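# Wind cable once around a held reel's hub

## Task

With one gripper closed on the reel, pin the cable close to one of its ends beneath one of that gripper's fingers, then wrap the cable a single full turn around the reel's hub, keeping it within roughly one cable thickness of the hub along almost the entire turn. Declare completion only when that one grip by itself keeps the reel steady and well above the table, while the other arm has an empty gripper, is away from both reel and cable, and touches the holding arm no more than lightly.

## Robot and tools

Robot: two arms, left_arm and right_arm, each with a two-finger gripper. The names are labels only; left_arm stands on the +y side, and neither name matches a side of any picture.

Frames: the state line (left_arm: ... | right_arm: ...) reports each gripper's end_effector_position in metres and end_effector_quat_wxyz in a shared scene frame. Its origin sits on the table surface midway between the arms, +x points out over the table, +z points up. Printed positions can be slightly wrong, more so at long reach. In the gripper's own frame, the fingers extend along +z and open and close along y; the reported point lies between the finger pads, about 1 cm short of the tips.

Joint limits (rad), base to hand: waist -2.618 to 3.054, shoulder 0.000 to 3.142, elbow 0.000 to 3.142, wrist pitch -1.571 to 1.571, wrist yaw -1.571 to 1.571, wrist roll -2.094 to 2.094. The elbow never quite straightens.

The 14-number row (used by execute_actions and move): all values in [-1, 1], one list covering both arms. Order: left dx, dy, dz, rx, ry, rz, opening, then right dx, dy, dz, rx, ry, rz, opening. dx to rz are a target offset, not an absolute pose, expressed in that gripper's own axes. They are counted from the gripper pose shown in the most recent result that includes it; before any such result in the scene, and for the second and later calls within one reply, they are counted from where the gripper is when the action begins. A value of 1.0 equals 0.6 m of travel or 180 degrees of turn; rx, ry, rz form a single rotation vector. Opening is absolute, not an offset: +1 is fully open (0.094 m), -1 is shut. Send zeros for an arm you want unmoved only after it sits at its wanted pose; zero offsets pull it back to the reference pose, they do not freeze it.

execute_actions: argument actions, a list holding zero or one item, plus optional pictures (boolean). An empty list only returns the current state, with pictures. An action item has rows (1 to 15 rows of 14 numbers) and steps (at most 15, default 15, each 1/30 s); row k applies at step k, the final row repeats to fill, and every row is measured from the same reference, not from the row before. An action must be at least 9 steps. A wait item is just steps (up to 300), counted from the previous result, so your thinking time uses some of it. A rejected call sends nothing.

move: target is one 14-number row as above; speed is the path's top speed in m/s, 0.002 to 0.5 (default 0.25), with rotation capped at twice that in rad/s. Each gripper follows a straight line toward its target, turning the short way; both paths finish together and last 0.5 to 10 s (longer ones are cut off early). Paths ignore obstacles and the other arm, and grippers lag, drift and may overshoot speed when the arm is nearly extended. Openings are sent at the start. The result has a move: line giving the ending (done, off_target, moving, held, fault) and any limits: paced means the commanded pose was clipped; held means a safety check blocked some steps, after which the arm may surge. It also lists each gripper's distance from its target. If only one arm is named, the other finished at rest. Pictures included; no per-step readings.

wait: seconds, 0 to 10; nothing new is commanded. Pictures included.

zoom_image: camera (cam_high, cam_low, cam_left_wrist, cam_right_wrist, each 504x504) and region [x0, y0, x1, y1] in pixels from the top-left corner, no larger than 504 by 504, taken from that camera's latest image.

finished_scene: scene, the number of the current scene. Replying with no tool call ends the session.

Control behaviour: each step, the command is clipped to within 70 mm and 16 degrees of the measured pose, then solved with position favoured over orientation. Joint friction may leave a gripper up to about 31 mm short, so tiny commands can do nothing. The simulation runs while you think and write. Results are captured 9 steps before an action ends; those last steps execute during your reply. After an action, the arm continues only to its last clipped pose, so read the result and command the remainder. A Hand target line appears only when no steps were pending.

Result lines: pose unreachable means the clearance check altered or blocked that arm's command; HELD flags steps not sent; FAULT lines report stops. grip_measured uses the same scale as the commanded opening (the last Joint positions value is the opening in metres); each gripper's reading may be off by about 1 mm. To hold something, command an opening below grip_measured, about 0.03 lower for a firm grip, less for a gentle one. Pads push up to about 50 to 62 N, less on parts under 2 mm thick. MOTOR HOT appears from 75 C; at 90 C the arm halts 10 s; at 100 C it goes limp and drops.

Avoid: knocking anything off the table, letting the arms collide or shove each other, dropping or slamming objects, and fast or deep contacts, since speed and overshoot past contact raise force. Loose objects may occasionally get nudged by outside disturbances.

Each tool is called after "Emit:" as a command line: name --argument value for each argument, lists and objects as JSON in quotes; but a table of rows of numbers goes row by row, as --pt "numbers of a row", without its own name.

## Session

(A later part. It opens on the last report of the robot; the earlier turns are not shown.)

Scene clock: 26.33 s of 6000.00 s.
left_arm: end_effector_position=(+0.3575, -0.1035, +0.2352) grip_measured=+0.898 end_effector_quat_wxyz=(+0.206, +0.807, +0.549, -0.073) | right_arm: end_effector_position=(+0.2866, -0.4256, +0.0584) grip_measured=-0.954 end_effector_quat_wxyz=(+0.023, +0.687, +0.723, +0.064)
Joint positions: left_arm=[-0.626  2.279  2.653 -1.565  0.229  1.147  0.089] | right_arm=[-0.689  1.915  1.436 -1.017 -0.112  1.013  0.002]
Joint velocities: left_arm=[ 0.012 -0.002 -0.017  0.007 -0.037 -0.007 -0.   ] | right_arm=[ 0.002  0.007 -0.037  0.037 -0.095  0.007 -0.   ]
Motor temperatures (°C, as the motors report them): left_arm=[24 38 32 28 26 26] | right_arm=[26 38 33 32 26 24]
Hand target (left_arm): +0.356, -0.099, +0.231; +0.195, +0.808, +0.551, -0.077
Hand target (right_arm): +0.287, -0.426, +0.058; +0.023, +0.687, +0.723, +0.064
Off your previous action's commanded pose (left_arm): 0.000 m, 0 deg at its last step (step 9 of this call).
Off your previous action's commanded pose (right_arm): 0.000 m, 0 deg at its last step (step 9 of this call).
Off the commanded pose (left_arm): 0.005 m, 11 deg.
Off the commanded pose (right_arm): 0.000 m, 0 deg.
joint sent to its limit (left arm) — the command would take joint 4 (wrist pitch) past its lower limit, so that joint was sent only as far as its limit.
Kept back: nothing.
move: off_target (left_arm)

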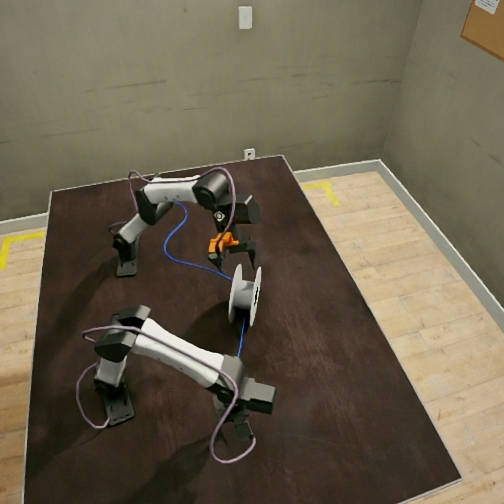

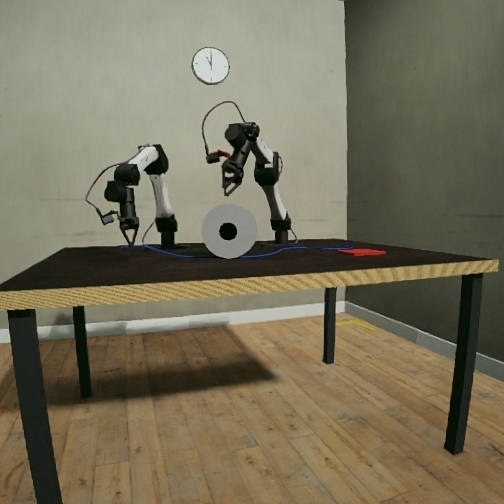

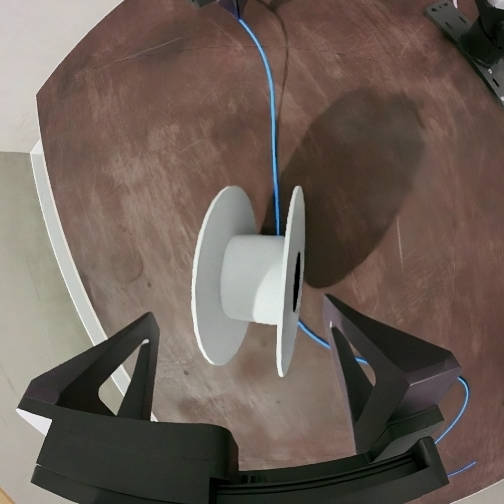

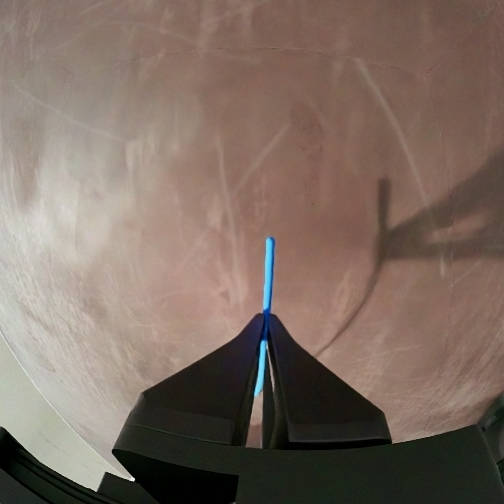

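Emit:
move --target '[0.44,-0.555,-0.22,0.082,0.112,-0.5,0.0,0,0,0,0,0,0,-0.965]' --speed 0.3

Emit:
move --target '[0,0,0,0,0,-0.5,-0.4,0,0,0,0,0,0,-0.965]' --speed 0.4

Scene clock: 30.83 s of 6000.00 s.
left_arm: end_effector_position=(+0.1545, +0.2809, +0.1821) grip_measured=+0.002 end_effector_quat_wxyz=(+0.121, +0.183, +0.976, +0.008) | right_arm: end_effector_position=(+0.2866, -0.4256, +0.0584) grip_measured=-0.954 end_effector_quat_wxyz=(+0.023, +0.687, +0.723, +0.064)
Joint positions: left_arm=[ 0.439  0.846  1.057 -1.559  0.1    0.67   0.047] | right_arm=[-0.689  1.915  1.436 -1.017 -0.112  1.013  0.002]
Joint velocities: left_arm=[-0.022 -0.002 -0.007 -0.022  0.022 -0.051  0.   ] | right_arm=[-0.007 -0.017 -0.007 -0.007 -0.007 -0.007 -0.001]
Motor temperatures (°C, as the motors report them): left_arm=[24 39 32 28 26 26] | right_arm=[26 38 33 31 26 24]
Hand target (left_arm): +0.145, +0.280, +0.174; +0.106, +0.186, +0.977, +0.007
Hand target (right_arm): +0.287, -0.426, +0.058; +0.023, +0.687, +0.723, +0.064
Off the commanded pose (left_arm): 0.015 m, 29 deg; orientation clipped at the last step of the last action.
Off the commanded pose (right_arm): 0.000 m, 0 deg.
joint sent to its limit (left arm) — the command would take joint 4 (wrist pitch) past its lower limit, so that joint was sent only as far as its limit.
Kept back: nothing.
move: off_target (left_arm); limits=paced

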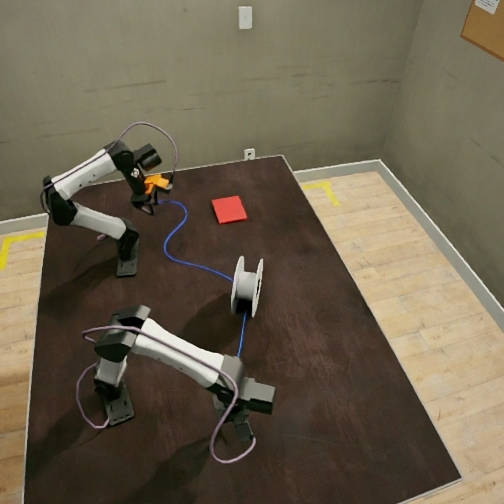

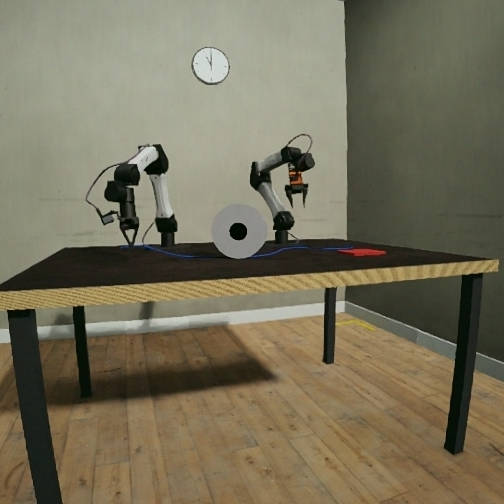

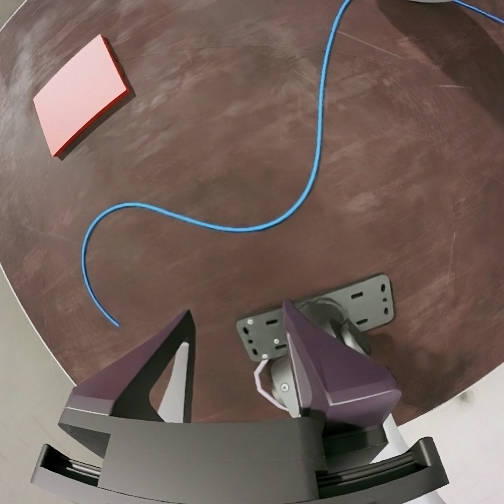

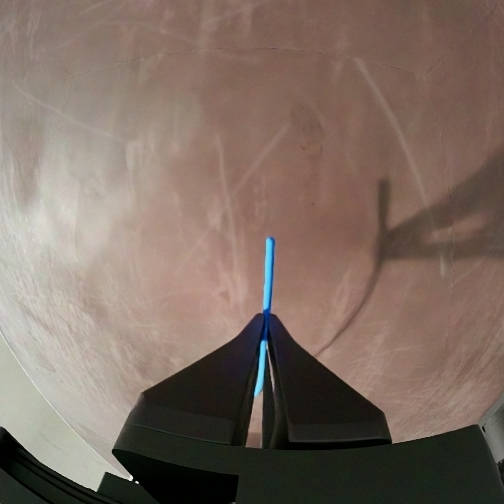

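Scene clock: 33.53 s of 6000.00 s.
left_arm: end_effector_position=(+0.1546, +0.2808, +0.1822) grip_measured=-0.398 end_effector_quat_wxyz=(+0.092, -0.558, +0.821, -0.082) | right_arm: end_effector_position=(+0.2866, -0.4256, +0.0584) grip_measured=-0.954 end_effector_quat_wxyz=(+0.023, +0.687, +0.723, +0.064)
Joint positions: left_arm=[ 0.447  0.846  1.057 -1.559  0.106 -0.887  0.028] | right_arm=[-0.689  1.915  1.436 -1.017 -0.112  1.013  0.002]
Joint velocities: left_arm=[-0.007  0.012 -0.017  0.051 -0.037  0.022 -0.   ] | right_arm=[-0.012 -0.012  0.002  0.051  0.051 -0.007  0.   ]
Motor temperatures (°C, as the motors report them): left_arm=[24 38 32 28 26 26] | right_arm=[26 38 34 31 26 24]
Hand target (left_arm): +0.154, +0.281, +0.182; +0.092, -0.560, +0.819, -0.080
Hand target (right_arm): +0.287, -0.426, +0.058; +0.023, +0.687, +0.723, +0.064
Off the commanded pose (left_arm): 0.000 m, 0 deg.
Off the commanded pose (right_arm): 0.000 m, 0 deg.
Kept back: nothing.
move: done

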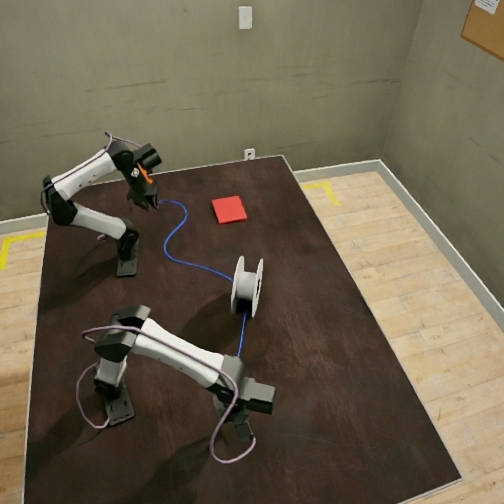

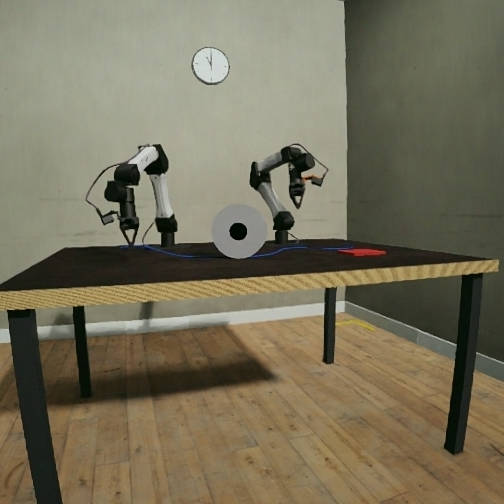

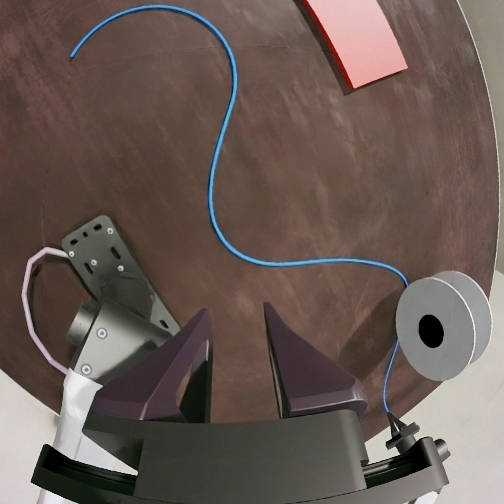

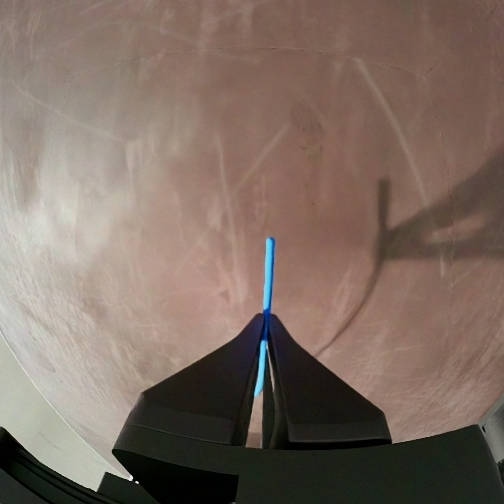

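Emit:
move --target '[-0.2,0,0.18,0,0,0,-0.4,0,0,0,0,0,0,-0.965]' --speed 0.25

Scene clock: 35.13 s of 6000.00 s.
left_arm: end_effector_position=(+0.2292, +0.3906, +0.0989) grip_measured=-0.398 end_effector_quat_wxyz=(+0.109, -0.557, +0.819, -0.080) | right_arm: end_effector_position=(+0.2866, -0.4256, +0.0584) grip_measured=-0.954 end_effector_quat_wxyz=(+0.023, +0.687, +0.723, +0.064)
Joint positions: left_arm=[ 0.844  1.256  0.907 -1.021  0.185 -0.498  0.028] | right_arm=[-0.689  1.915  1.436 -1.017 -0.112  1.013  0.002]
Joint velocities: left_arm=[-0.002  0.007 -0.032  0.022  0.022 -0.037 -0.001] | right_arm=[-0.002  0.002  0.017 -0.022 -0.022 -0.066 -0.002]
Motor temperatures (°C, as the motors report them): left_arm=[24 38 32 28 26 26] | right_arm=[26 39 34 31 26 24]
Hand target (left_arm): +0.225, +0.387, +0.087; +0.092, -0.558, +0.820, -0.085
Hand target (right_arm): +0.287, -0.426, +0.058; +0.023, +0.687, +0.723, +0.064
Off the commanded pose (left_arm): 0.015 m, 2 deg.
Off the commanded pose (right_arm): 0.000 m, 0 deg.
Kept back: nothing.
move: off_target (left_arm)

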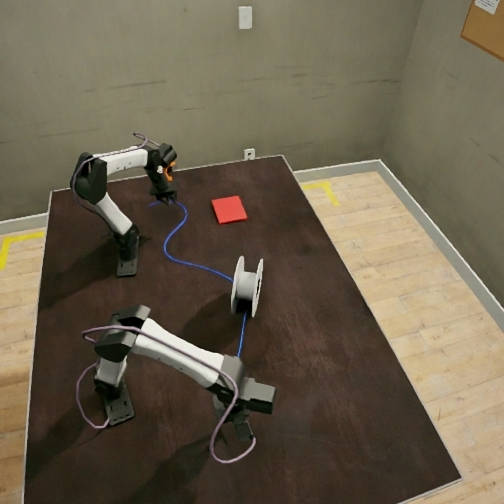

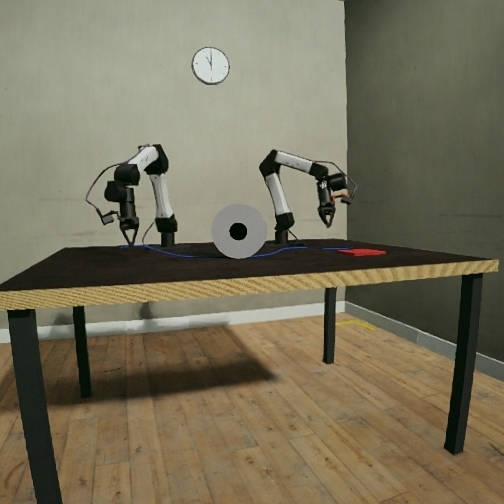

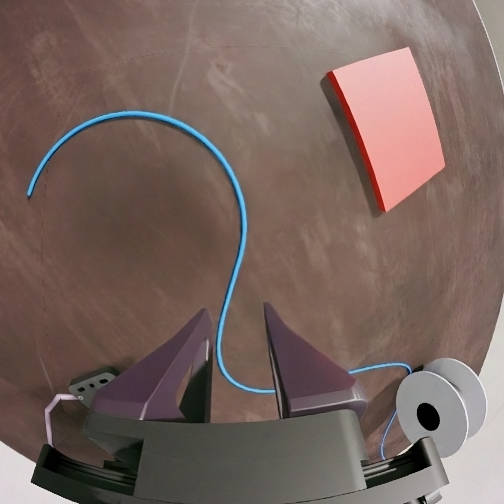

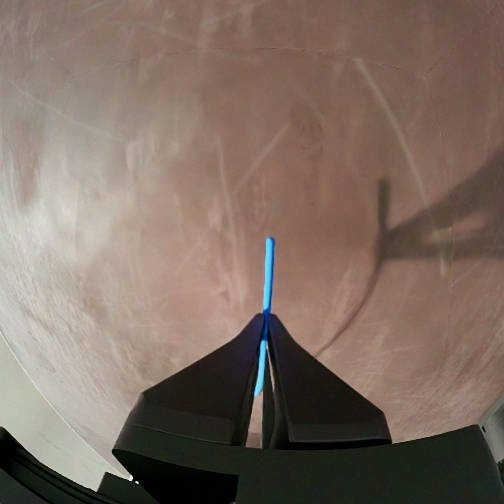

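Emit:
move --target '[-0.04,0,0.11,0,0,0,-0.3,0,0,0,0,0,0,-0.965]' --speed 0.15

Scene clock: 36.47 s of 6000.00 s.
left_arm: end_effector_position=(+0.2607, +0.4178, +0.0516) grip_measured=-0.302 end_effector_quat_wxyz=(+0.127, -0.555, +0.819, -0.078) | right_arm: end_effector_position=(+0.2866, -0.4256, +0.0584) grip_measured=-0.954 end_effector_quat_wxyz=(+0.023, +0.687, +0.723, +0.064)
Joint positions: left_arm=[ 0.844  1.439  0.845 -0.739  0.185 -0.498  0.033] | right_arm=[-0.689  1.915  1.436 -1.017 -0.112  1.013  0.002]
Joint velocities: left_arm=[-0.012  0.007 -0.002 -0.007 -0.022  0.007  0.001] | right_arm=[ 0.017 -0.002 -0.017  0.037  0.022 -0.051 -0.   ]
Motor temperatures (°C, as the motors report them): left_arm=[24 37 32 28 26 26] | right_arm=[26 39 34 31 26 24]
Hand target (left_arm): +0.255, +0.412, +0.039; +0.109, -0.557, +0.819, -0.080
Hand target (right_arm): +0.287, -0.426, +0.058; +0.023, +0.687, +0.723, +0.064
Off the commanded pose (left_arm): 0.016 m, 2 deg.
Off the commanded pose (right_arm): 0.000 m, 0 deg.
Kept back: nothing.
move: off_target (left_arm)

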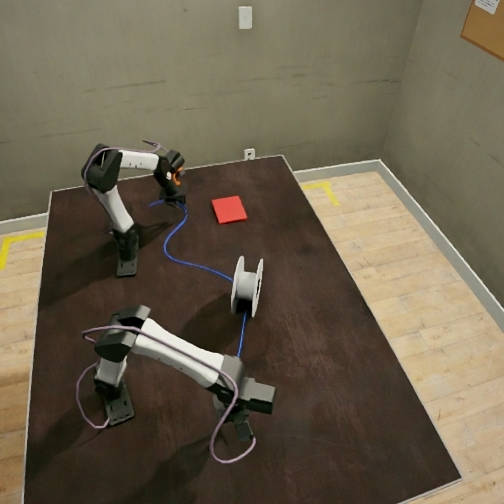

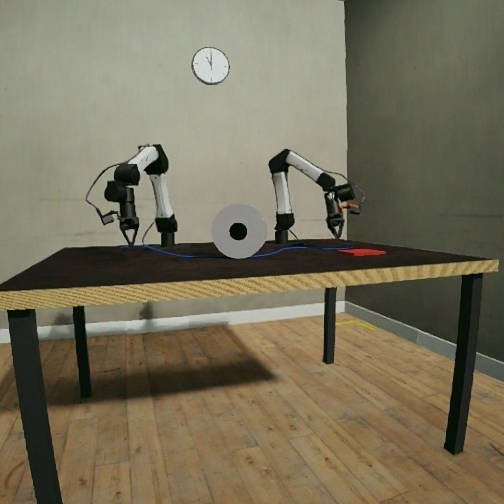

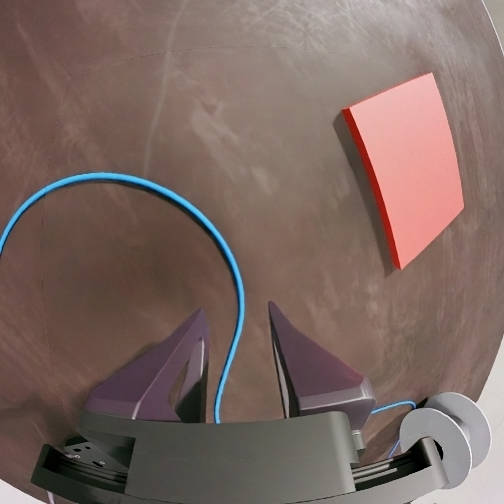

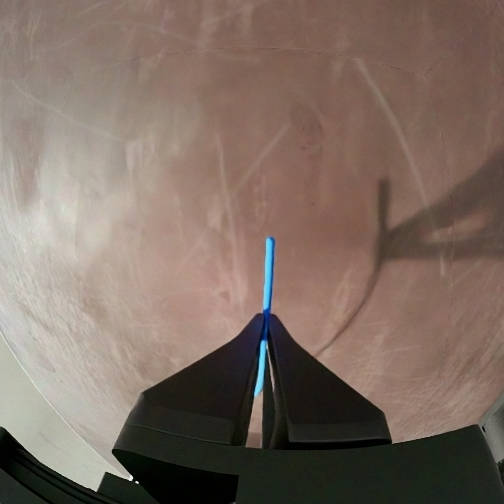

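Emit:
move --target '[0.02,0.015,0.12,0,0,0,-0.3,0,0,0,0,0,0,-0.965]' --speed 0.08

Scene clock: 38.17 s of 6000.00 s.
left_arm: end_effector_position=(+0.2895, +0.4281, +0.0127) grip_measured=-0.302 end_effector_quat_wxyz=(+0.181, -0.544, +0.816, -0.077) | right_arm: end_effector_position=(+0.2866, -0.4256, +0.0584) grip_measured=-0.954 end_effector_quat_wxyz=(+0.023, +0.687, +0.723, +0.064)
Joint positions: left_arm=[ 0.807  1.544  0.731 -0.404  0.184 -0.531  0.033] | right_arm=[-0.689  1.915  1.436 -1.017 -0.112  1.013  0.002]
Joint velocities: left_arm=[ 0.012  0.012  0.002  0.081  0.022 -0.022 -0.   ] | right_arm=[-0.017 -0.007  0.032 -0.066 -0.081 -0.007 -0.001]
Motor temperatures (°C, as the motors report them): left_arm=[24 37 32 28 26 26] | right_arm=[26 39 34 31 26 24]
Hand target (left_arm): +0.268, +0.411, -0.017; +0.127, -0.554, +0.819, -0.078
Hand target (right_arm): +0.287, -0.426, +0.058; +0.023, +0.687, +0.723, +0.064
Off the commanded pose (left_arm): 0.043 m, 6 deg.
Off the commanded pose (right_arm): 0.000 m, 0 deg.
Kept back: nothing.
move: off_target (left_arm)

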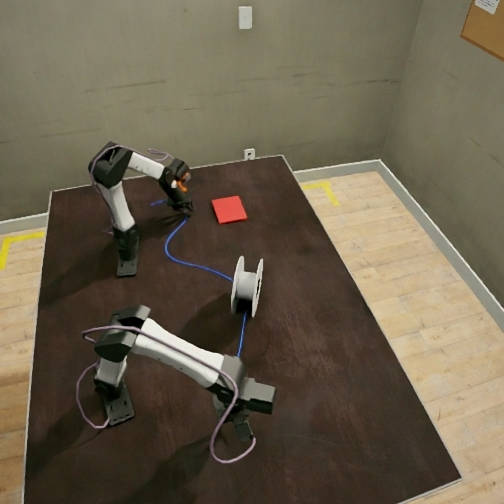

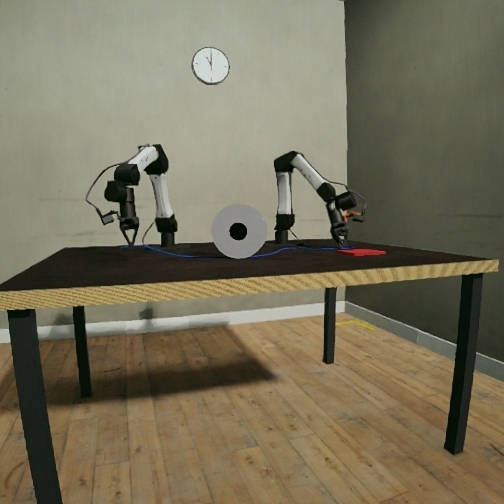

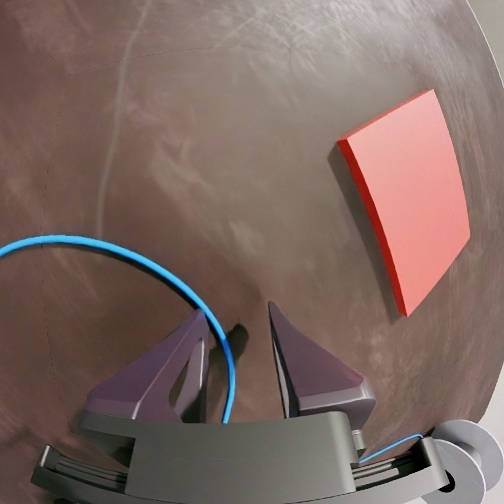

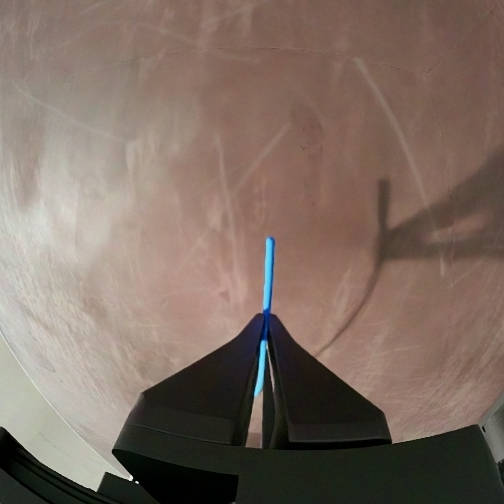

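Emit:
move --target '[0.01,0.01,0.0,-0.105,0.05,-0.08,-0.3,0,0,0,0,0,0,-0.965]' --speed 0.08

Emit:
move --target '[0,0,0.04,0,0,0,-0.3,0,0,0,0,0,0,-0.965]' --speed 0.05

Scene clock: 41.80 s of 6000.00 s.
left_arm: end_effector_position=(+0.2808, +0.4261, +0.0120) grip_measured=-0.302 end_effector_quat_wxyz=(-0.027, +0.655, -0.755, +0.009) | right_arm: end_effector_position=(+0.2866, -0.4256, +0.0584) grip_measured=-0.954 end_effector_quat_wxyz=(+0.023, +0.687, +0.723, +0.064)
Joint positions: left_arm=[ 0.722  1.74   1.02  -0.795  0.011 -0.835  0.033] | right_arm=[-0.689  1.915  1.436 -1.017 -0.112  1.013  0.002]
Joint velocities: left_arm=[-0.007 -0.007  0.012  0.022 -0.066 -0.022  0.001] | right_arm=[-0.002  0.002  0.012 -0.037 -0.037  0.022  0.001]
Motor temperatures (°C, as the motors report them): left_arm=[24 37 32 28 26 26] | right_arm=[26 39 34 31 26 24]
Hand target (left_arm): +0.282, +0.425, +0.010; +0.016, -0.656, +0.754, -0.005
Hand target (right_arm): +0.287, -0.426, +0.058; +0.023, +0.687, +0.723, +0.064
Off the commanded pose (left_arm): 0.003 m, 1 deg.
Off the commanded pose (right_arm): 0.000 m, 0 deg.
Kept back: nothing.
move: done

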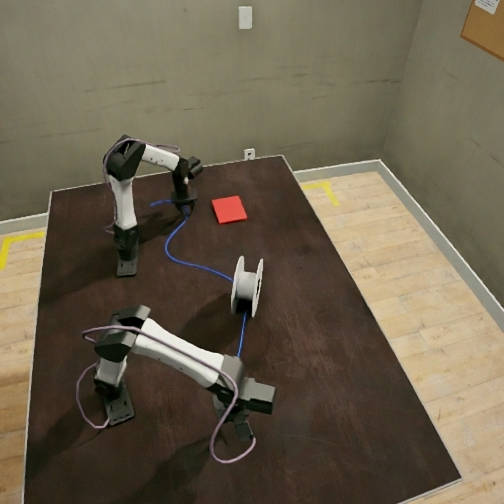

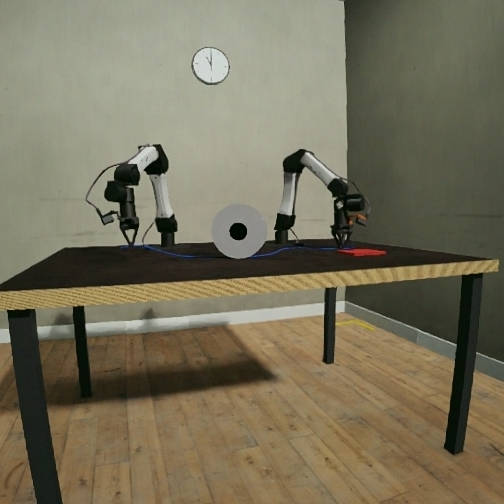

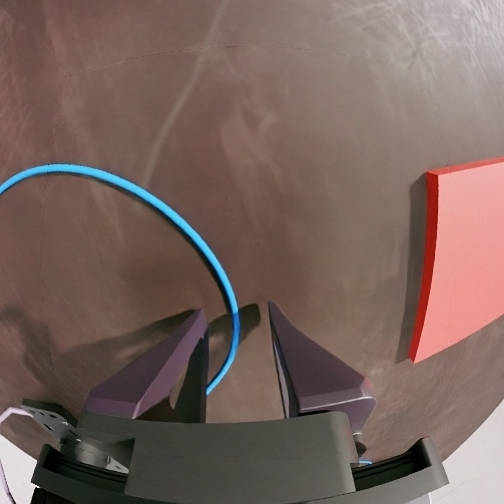

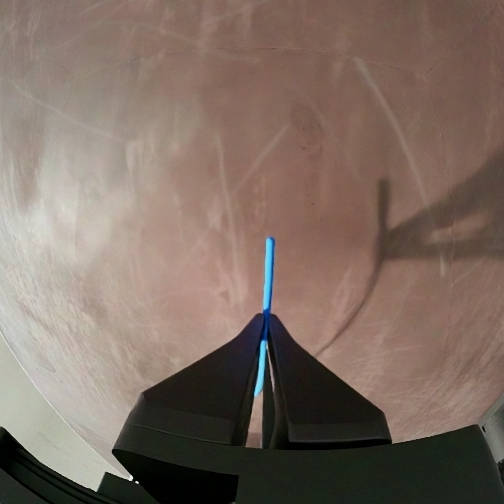

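Scene clock: 42.50 s of 6000.00 s.
left_arm: end_effector_position=(+0.2912, +0.4331, +0.0088) grip_measured=-0.302 end_effector_quat_wxyz=(-0.049, +0.654, -0.755, +0.011) | right_arm: end_effector_position=(+0.2866, -0.4256, +0.0584) grip_measured=-0.954 end_effector_quat_wxyz=(+0.023, +0.687, +0.723, +0.064)
Joint positions: left_arm=[ 0.722  1.755  1.02  -0.737  0.011 -0.835  0.033] | right_arm=[-0.689  1.915  1.436 -1.017 -0.112  1.013  0.002]
Joint velocities: left_arm=[-0.002 -0.002 -0.007  0.066 -0.007  0.051 -0.   ] | right_arm=[-0.012 -0.002 -0.002 -0.037 -0.007 -0.022  0.   ]
Motor temperatures (°C, as the motors report them): left_arm=[24 36 32 28 26 26] | right_arm=[26 39 34 31 26 24]
Hand target (left_arm): +0.281, +0.426, -0.010; +0.027, -0.655, +0.755, -0.009
Hand target (right_arm): +0.287, -0.426, +0.058; +0.023, +0.687, +0.723, +0.064
Off the commanded pose (left_arm): 0.024 m, 2 deg.
Off the commanded pose (right_arm): 0.000 m, 0 deg.
Kept back: nothing.
move: off_target (left_arm)

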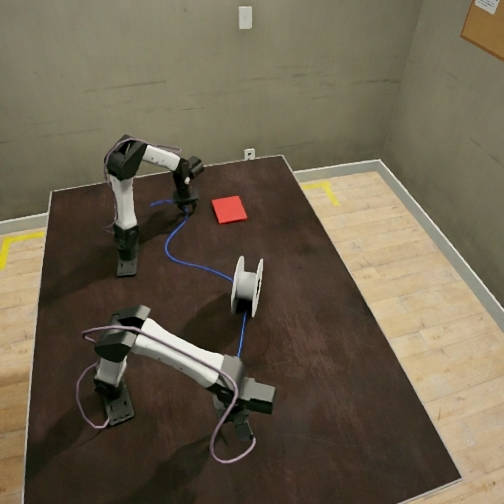

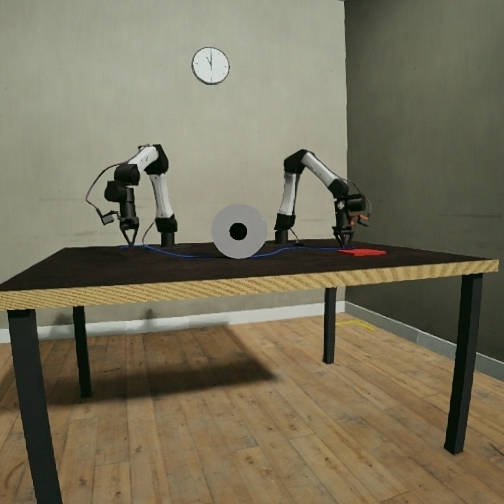

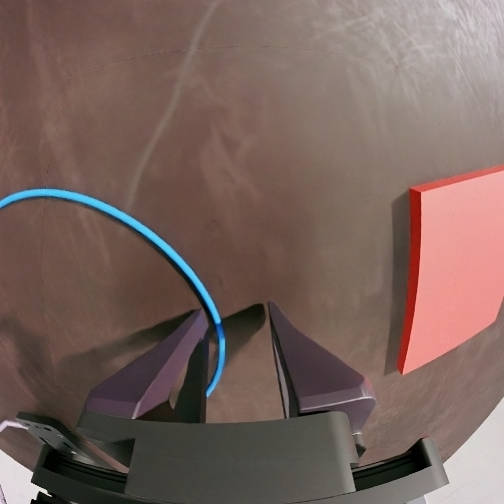

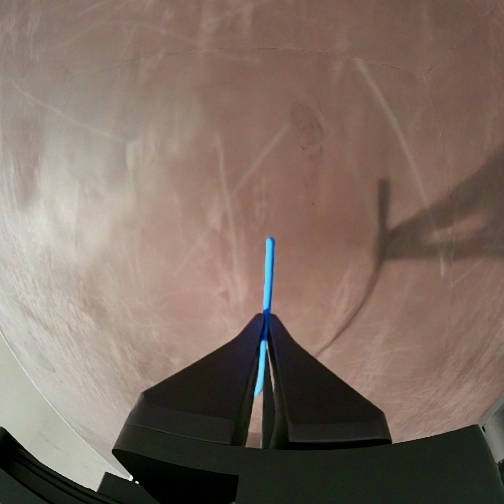

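Emit:
execute_actions --actions '[{"rows":[[0.01,0.015,0.02,0,0,0,-0.5,0,0,0,0,0,0,-0.965],[0.01,0.015,0.02,0,0,0,-0.5,0,0,0,0,0,0,-0.965],[0.01,0.015,0.02,0,0,0,-0.6,0,0,0,0,0,0,-0.965],[0.01,0.015,0.02,0,0,0,-0.7,0,0,0,0,0,0,-0.965],[0.01,0.015,0.02,0,0,0,-0.7,0,0,0,0,0,0,-0.965],[0.01,0.015,0.02,0,0,0,-0.8,0,0,0,0,0,0,-0.965],[0.01,0.015,0.02,0,0,0,-0.85,0,0,0,0,0,0,-0.965],[0.01,0.015,0.02,0,0,0,-0.9,0,0,0,0,0,0,-0.965],[0.01,0.015,0.02,0,0,0,-0.93,0,0,0,0,0,0,-0.965],[0.01,0.015,0.02,0,0,0,-0.93,0,0,0,0,0,0,-0.965],[0.01,0.015,0.02,0,0,0,-0.93,0,0,0,0,0,0,-0.965],[0.01,0.015,0.02,0,0,0,-0.97,0,0,0,0,0,0,-0.965]],"steps":15}]'

Emit:
move --target '[0,0,-0.08,0,0,0,-0.97,0,0,0,0,0,0,-0.965]' --speed 0.1

Scene clock: 43.37 s of 6000.00 s.
left_arm: end_effector_position=(+0.2891, +0.4341, +0.0079) grip_measured=-0.753 end_effector_quat_wxyz=(-0.054, +0.655, -0.754, +0.007) | right_arm: end_effector_position=(+0.2866, -0.4256, +0.0584) grip_measured=-0.954 end_effector_quat_wxyz=(+0.023, +0.687, +0.723, +0.064)
Joint positions: left_arm=[ 0.723  1.744  1.002 -0.72   0.002 -0.835  0.012] | right_arm=[-0.689  1.915  1.436 -1.017 -0.112  1.013  0.002]
Joint velocities: left_arm=[-0.002 -0.007 -0.046  0.081 -0.007  0.007 -0.088] | right_arm=[ 0.002 -0.017 -0.017  0.007 -0.051 -0.066  0.   ]
Motor temperatures (°C, as the motors report them): left_arm=[24 36 32 28 26 26] | right_arm=[26 39 34 31 26 24]
Steps of this call (steps 1 to 20: nothing new was sent; steps 21 to 26: the first 6 steps of this action). Readings (end_effector_position):
21: left_arm (+0.2912, +0.4334, +0.0086) | right_arm (+0.2866, -0.4256, +0.0584)
22: left_arm (+0.2904, +0.4336, +0.0084) | right_arm (+0.2866, -0.4256, +0.0584)
24: left_arm (+0.2893, +0.4337, +0.0081) | right_arm (+0.2866, -0.4256, +0.0584)
26: the state above

Scene clock: 44.83 s of 6000.00 s.
left_arm: end_effector_position=(+0.2840, +0.4307, +0.0470) grip_measured=-0.958 end_effector_quat_wxyz=(-0.054, +0.655, -0.754, +0.007) | right_arm: end_effector_position=(+0.2866, -0.4256, +0.0584) grip_measured=-0.954 end_effector_quat_wxyz=(+0.023, +0.687, +0.723, +0.064)
Joint positions: left_arm=[ 0.723  1.659  1.075 -0.878  0.001 -0.835  0.002] | right_arm=[-0.689  1.915  1.436 -1.017 -0.112  1.013  0.002]
Joint velocities: left_arm=[0.002 0.002 0.007 0.022 0.022 0.066 0.001] | right_arm=[-0.007 -0.012  0.007  0.051  0.081 -0.007 -0.001]
Motor temperatures (°C, as the motors report them): left_arm=[24 37 32 28 26 26] | right_arm=[26 39 34 31 26 24]
Hand target (left_arm): +0.285, +0.432, +0.055; +0.058, -0.654, +0.754, -0.008
Hand target (right_arm): +0.287, -0.426, +0.058; +0.023, +0.687, +0.723, +0.064
Off your previous action's commanded pose (left_arm): 0.015 m, 1 deg at its last step (step 9 of this call).
Off your previous action's commanded pose (right_arm): 0.000 m, 0 deg at its last step (step 9 of this call).
Off the commanded pose (left_arm): 0.008 m, 0 deg.
Off the commanded pose (right_arm): 0.000 m, 0 deg.
Kept back: nothing.
move: done

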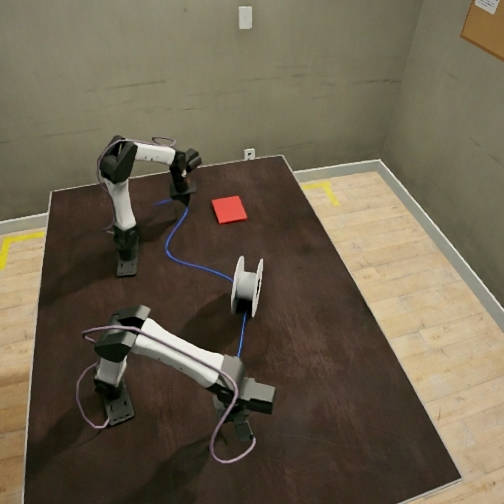

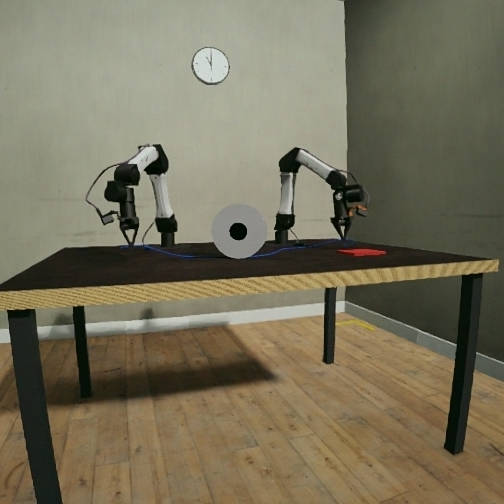

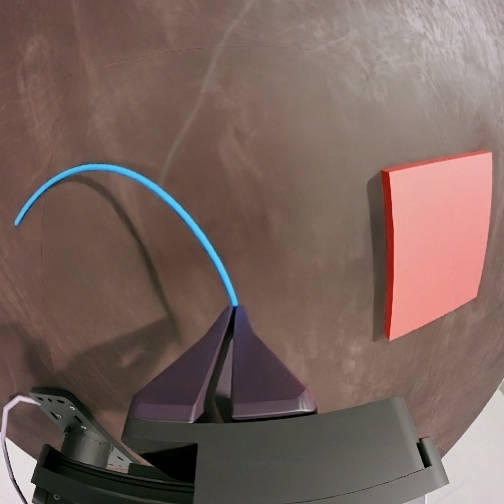

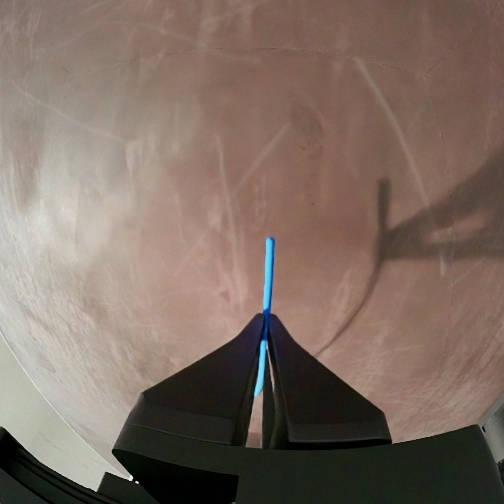

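Emit:
move --target '[-0.08,-0.32,-0.07,0,0,0,-0.97,0,0,0,0,0,0,-0.965]' --speed 0.12

Scene clock: 47.53 s of 6000.00 s.
left_arm: end_effector_position=(+0.4771, +0.4492, +0.1176) grip_measured=-0.958 end_effector_quat_wxyz=(-0.069, +0.652, -0.755, +0.012) | right_arm: end_effector_position=(+0.2866, -0.4256, +0.0584) grip_measured=-0.954 end_effector_quat_wxyz=(+0.023, +0.687, +0.723, +0.064)
Joint positions: left_arm=[ 0.523  2.366  2.378 -1.445 -0.02  -1.028  0.002] | right_arm=[-0.689  1.915  1.436 -1.017 -0.112  1.013  0.002]
Joint velocities: left_arm=[ 0.012  0.002 -0.027  0.022 -0.022 -0.11  -0.   ] | right_arm=[-0.017  0.002 -0.002  0.007 -0.037 -0.066  0.   ]
Motor temperatures (°C, as the motors report them): left_arm=[24 37 33 28 26 26] | right_arm=[26 39 34 31 26 24]
Hand target (left_arm): +0.476, +0.447, +0.110; +0.055, -0.654, +0.754, -0.006
Hand target (right_arm): +0.287, -0.426, +0.058; +0.023, +0.687, +0.723, +0.064
Off the commanded pose (left_arm): 0.010 m, 2 deg.
Off the commanded pose (right_arm): 0.000 m, 0 deg.
Kept back: nothing.
move: done

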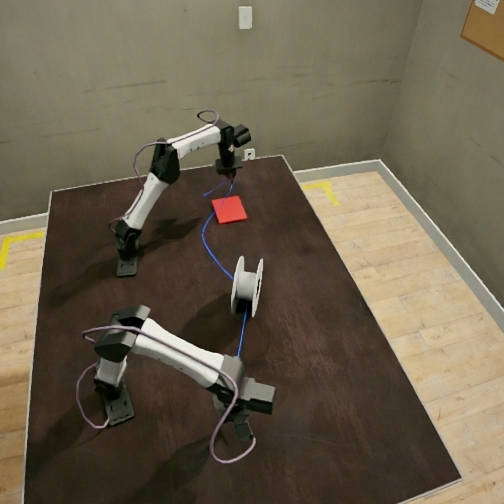

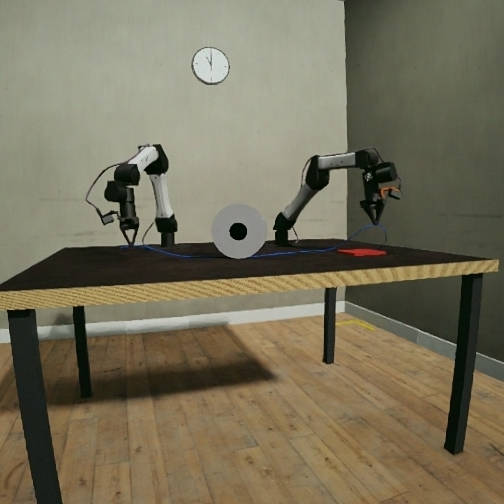

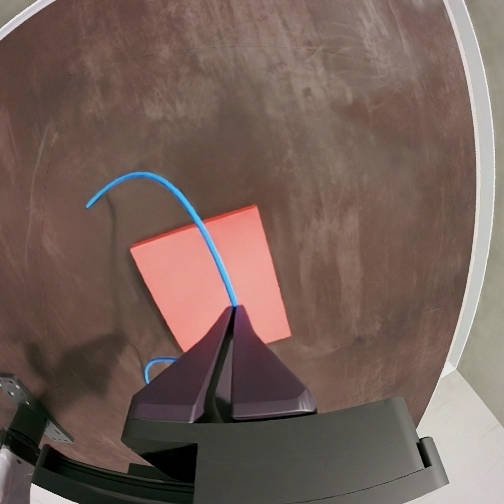

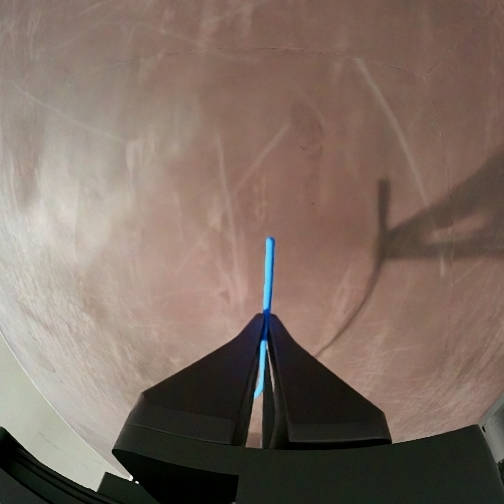

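Emit:
move --target '[0.08,-0.17,-0.15,0.2,0,0,-0.97,0,0,0,0,0,0,-0.965]' --speed 0.1

Scene clock: 51.53 s of 6000.00 s.
left_arm: end_effector_position=(+0.5616, +0.3850, +0.2173) grip_measured=-0.958 end_effector_quat_wxyz=(-0.273, +0.596, -0.716, +0.241) | right_arm: end_effector_position=(+0.2866, -0.4256, +0.0584) grip_measured=-0.954 end_effector_quat_wxyz=(+0.023, +0.687, +0.723, +0.064)
Joint positions: left_arm=[ 0.431  2.042  2.004 -0.816  0.223 -1.171  0.002] | right_arm=[-0.689  1.915  1.436 -1.017 -0.112  1.013  0.002]
Joint velocities: left_arm=[ 0.012  0.017  0.007  0.007  0.066 -0.007  0.001] | right_arm=[ 0.007 -0.012 -0.027 -0.081  0.022  0.007  0.001]
Motor temperatures (°C, as the motors report them): left_arm=[24 39 33 28 26 26] | right_arm=[26 39 34 31 26 24]
Hand target (left_arm): +0.559, +0.379, +0.212; +0.265, -0.599, +0.715, -0.245
Hand target (right_arm): +0.287, -0.426, +0.058; +0.023, +0.687, +0.723, +0.064
Off the commanded pose (left_arm): 0.006 m, 1 deg.
Off the commanded pose (right_arm): 0.000 m, 0 deg.
Kept back: nothing.
move: done

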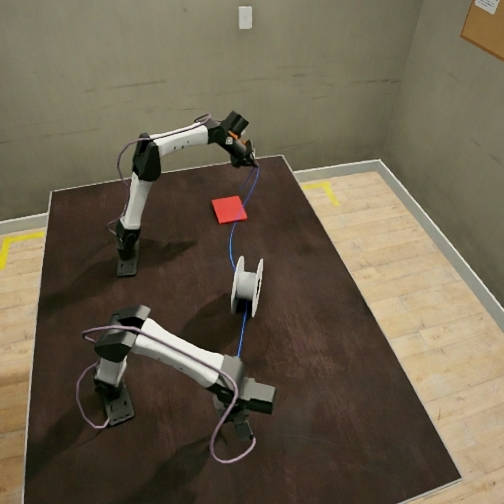

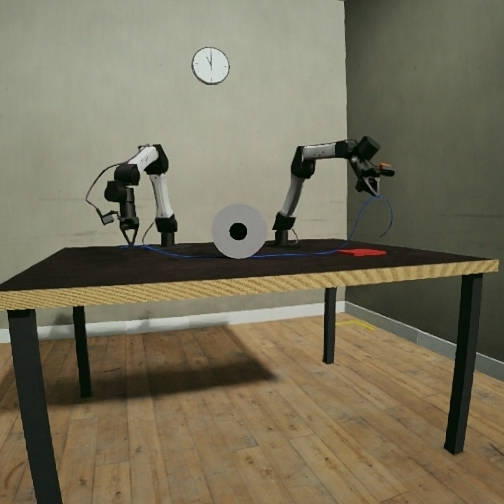

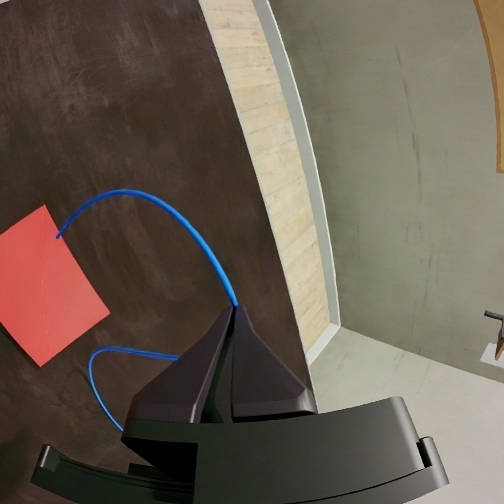

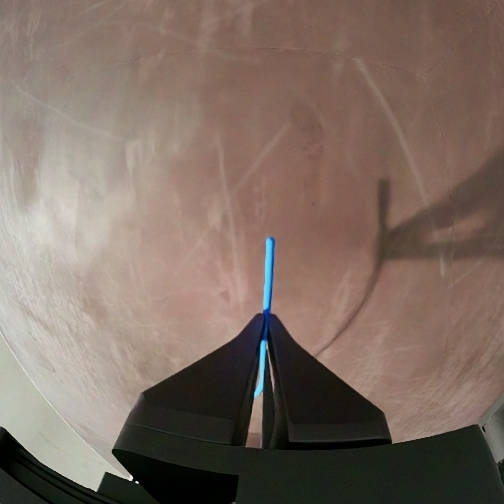

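Emit:
move --target '[-0.1,-0.08,0.08,0.1,0,0,-0.97,0,0,0,0,0,0,-0.965]' --speed 0.08

Emit:
zoom_image --camera "cam_high" --region '[170,200,330,360]'

Scene clock: 54.57 s of 6000.00 s.
left_arm: end_effector_position=(+0.6328, +0.4297, +0.2253) grip_measured=-0.958 end_effector_quat_wxyz=(-0.362, +0.543, -0.673, +0.347) | right_arm: end_effector_position=(+0.2866, -0.4256, +0.0584) grip_measured=-0.954 end_effector_quat_wxyz=(+0.023, +0.687, +0.723, +0.064)
Joint positions: left_arm=[ 0.512  2.209  2.068 -0.428  0.404 -1.196  0.002] | right_arm=[-0.689  1.915  1.436 -1.017 -0.112  1.013  0.002]
Joint velocities: left_arm=[-0.002  0.007 -0.007 -0.066 -0.051 -0.037  0.   ] | right_arm=[ 0.002 -0.017  0.002  0.037  0.037  0.022  0.   ]
Motor temperatures (°C, as the motors report them): left_arm=[24 39 33 29 26 26] | right_arm=[26 39 34 31 26 24]
Hand target (left_arm): +0.638, +0.435, +0.221; +0.362, -0.546, +0.669, -0.351
Hand target (right_arm): +0.287, -0.426, +0.058; +0.023, +0.687, +0.723, +0.064
Off the commanded pose (left_arm): 0.008 m, 1 deg.
Off the commanded pose (right_arm): 0.000 m, 0 deg.
Kept back: nothing.
move: done

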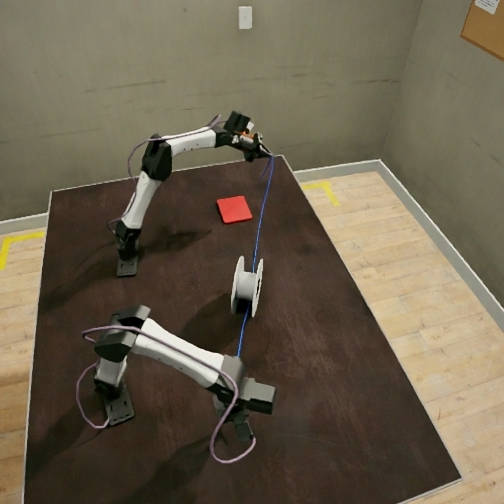

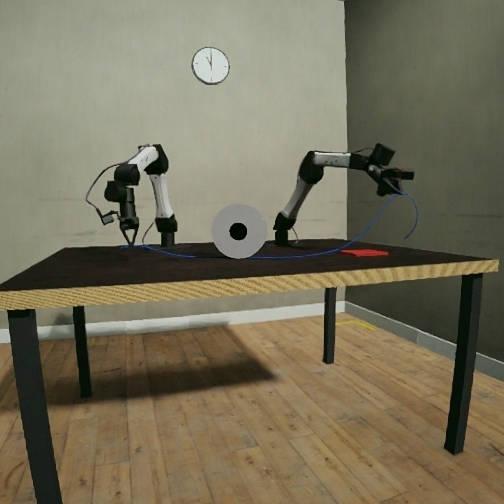

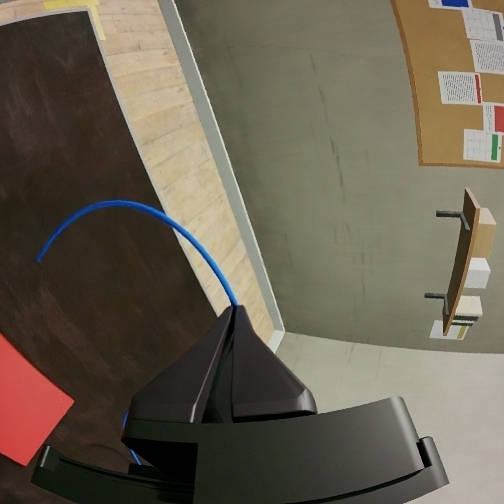

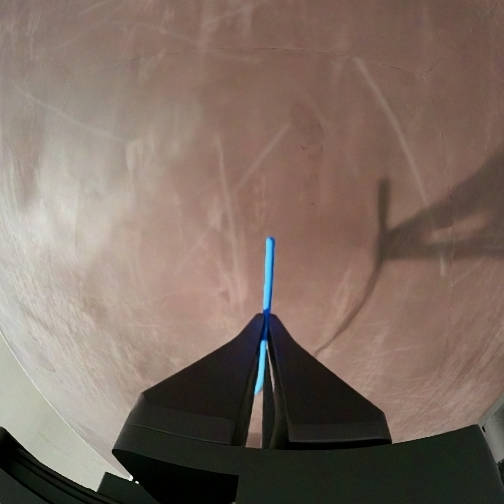

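Region (170, 200, 330, 360) of cam_high's 504x504 image, scaled by 3.150, with more detail than that image has.

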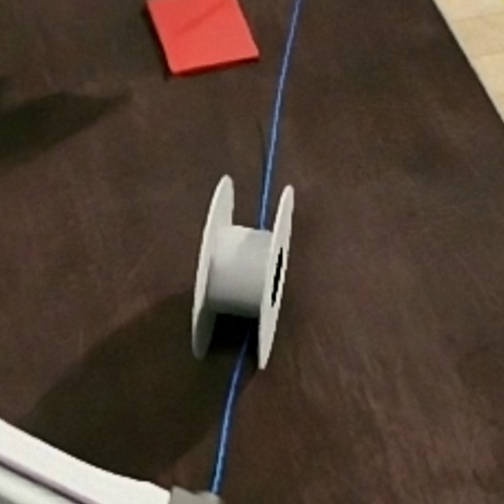

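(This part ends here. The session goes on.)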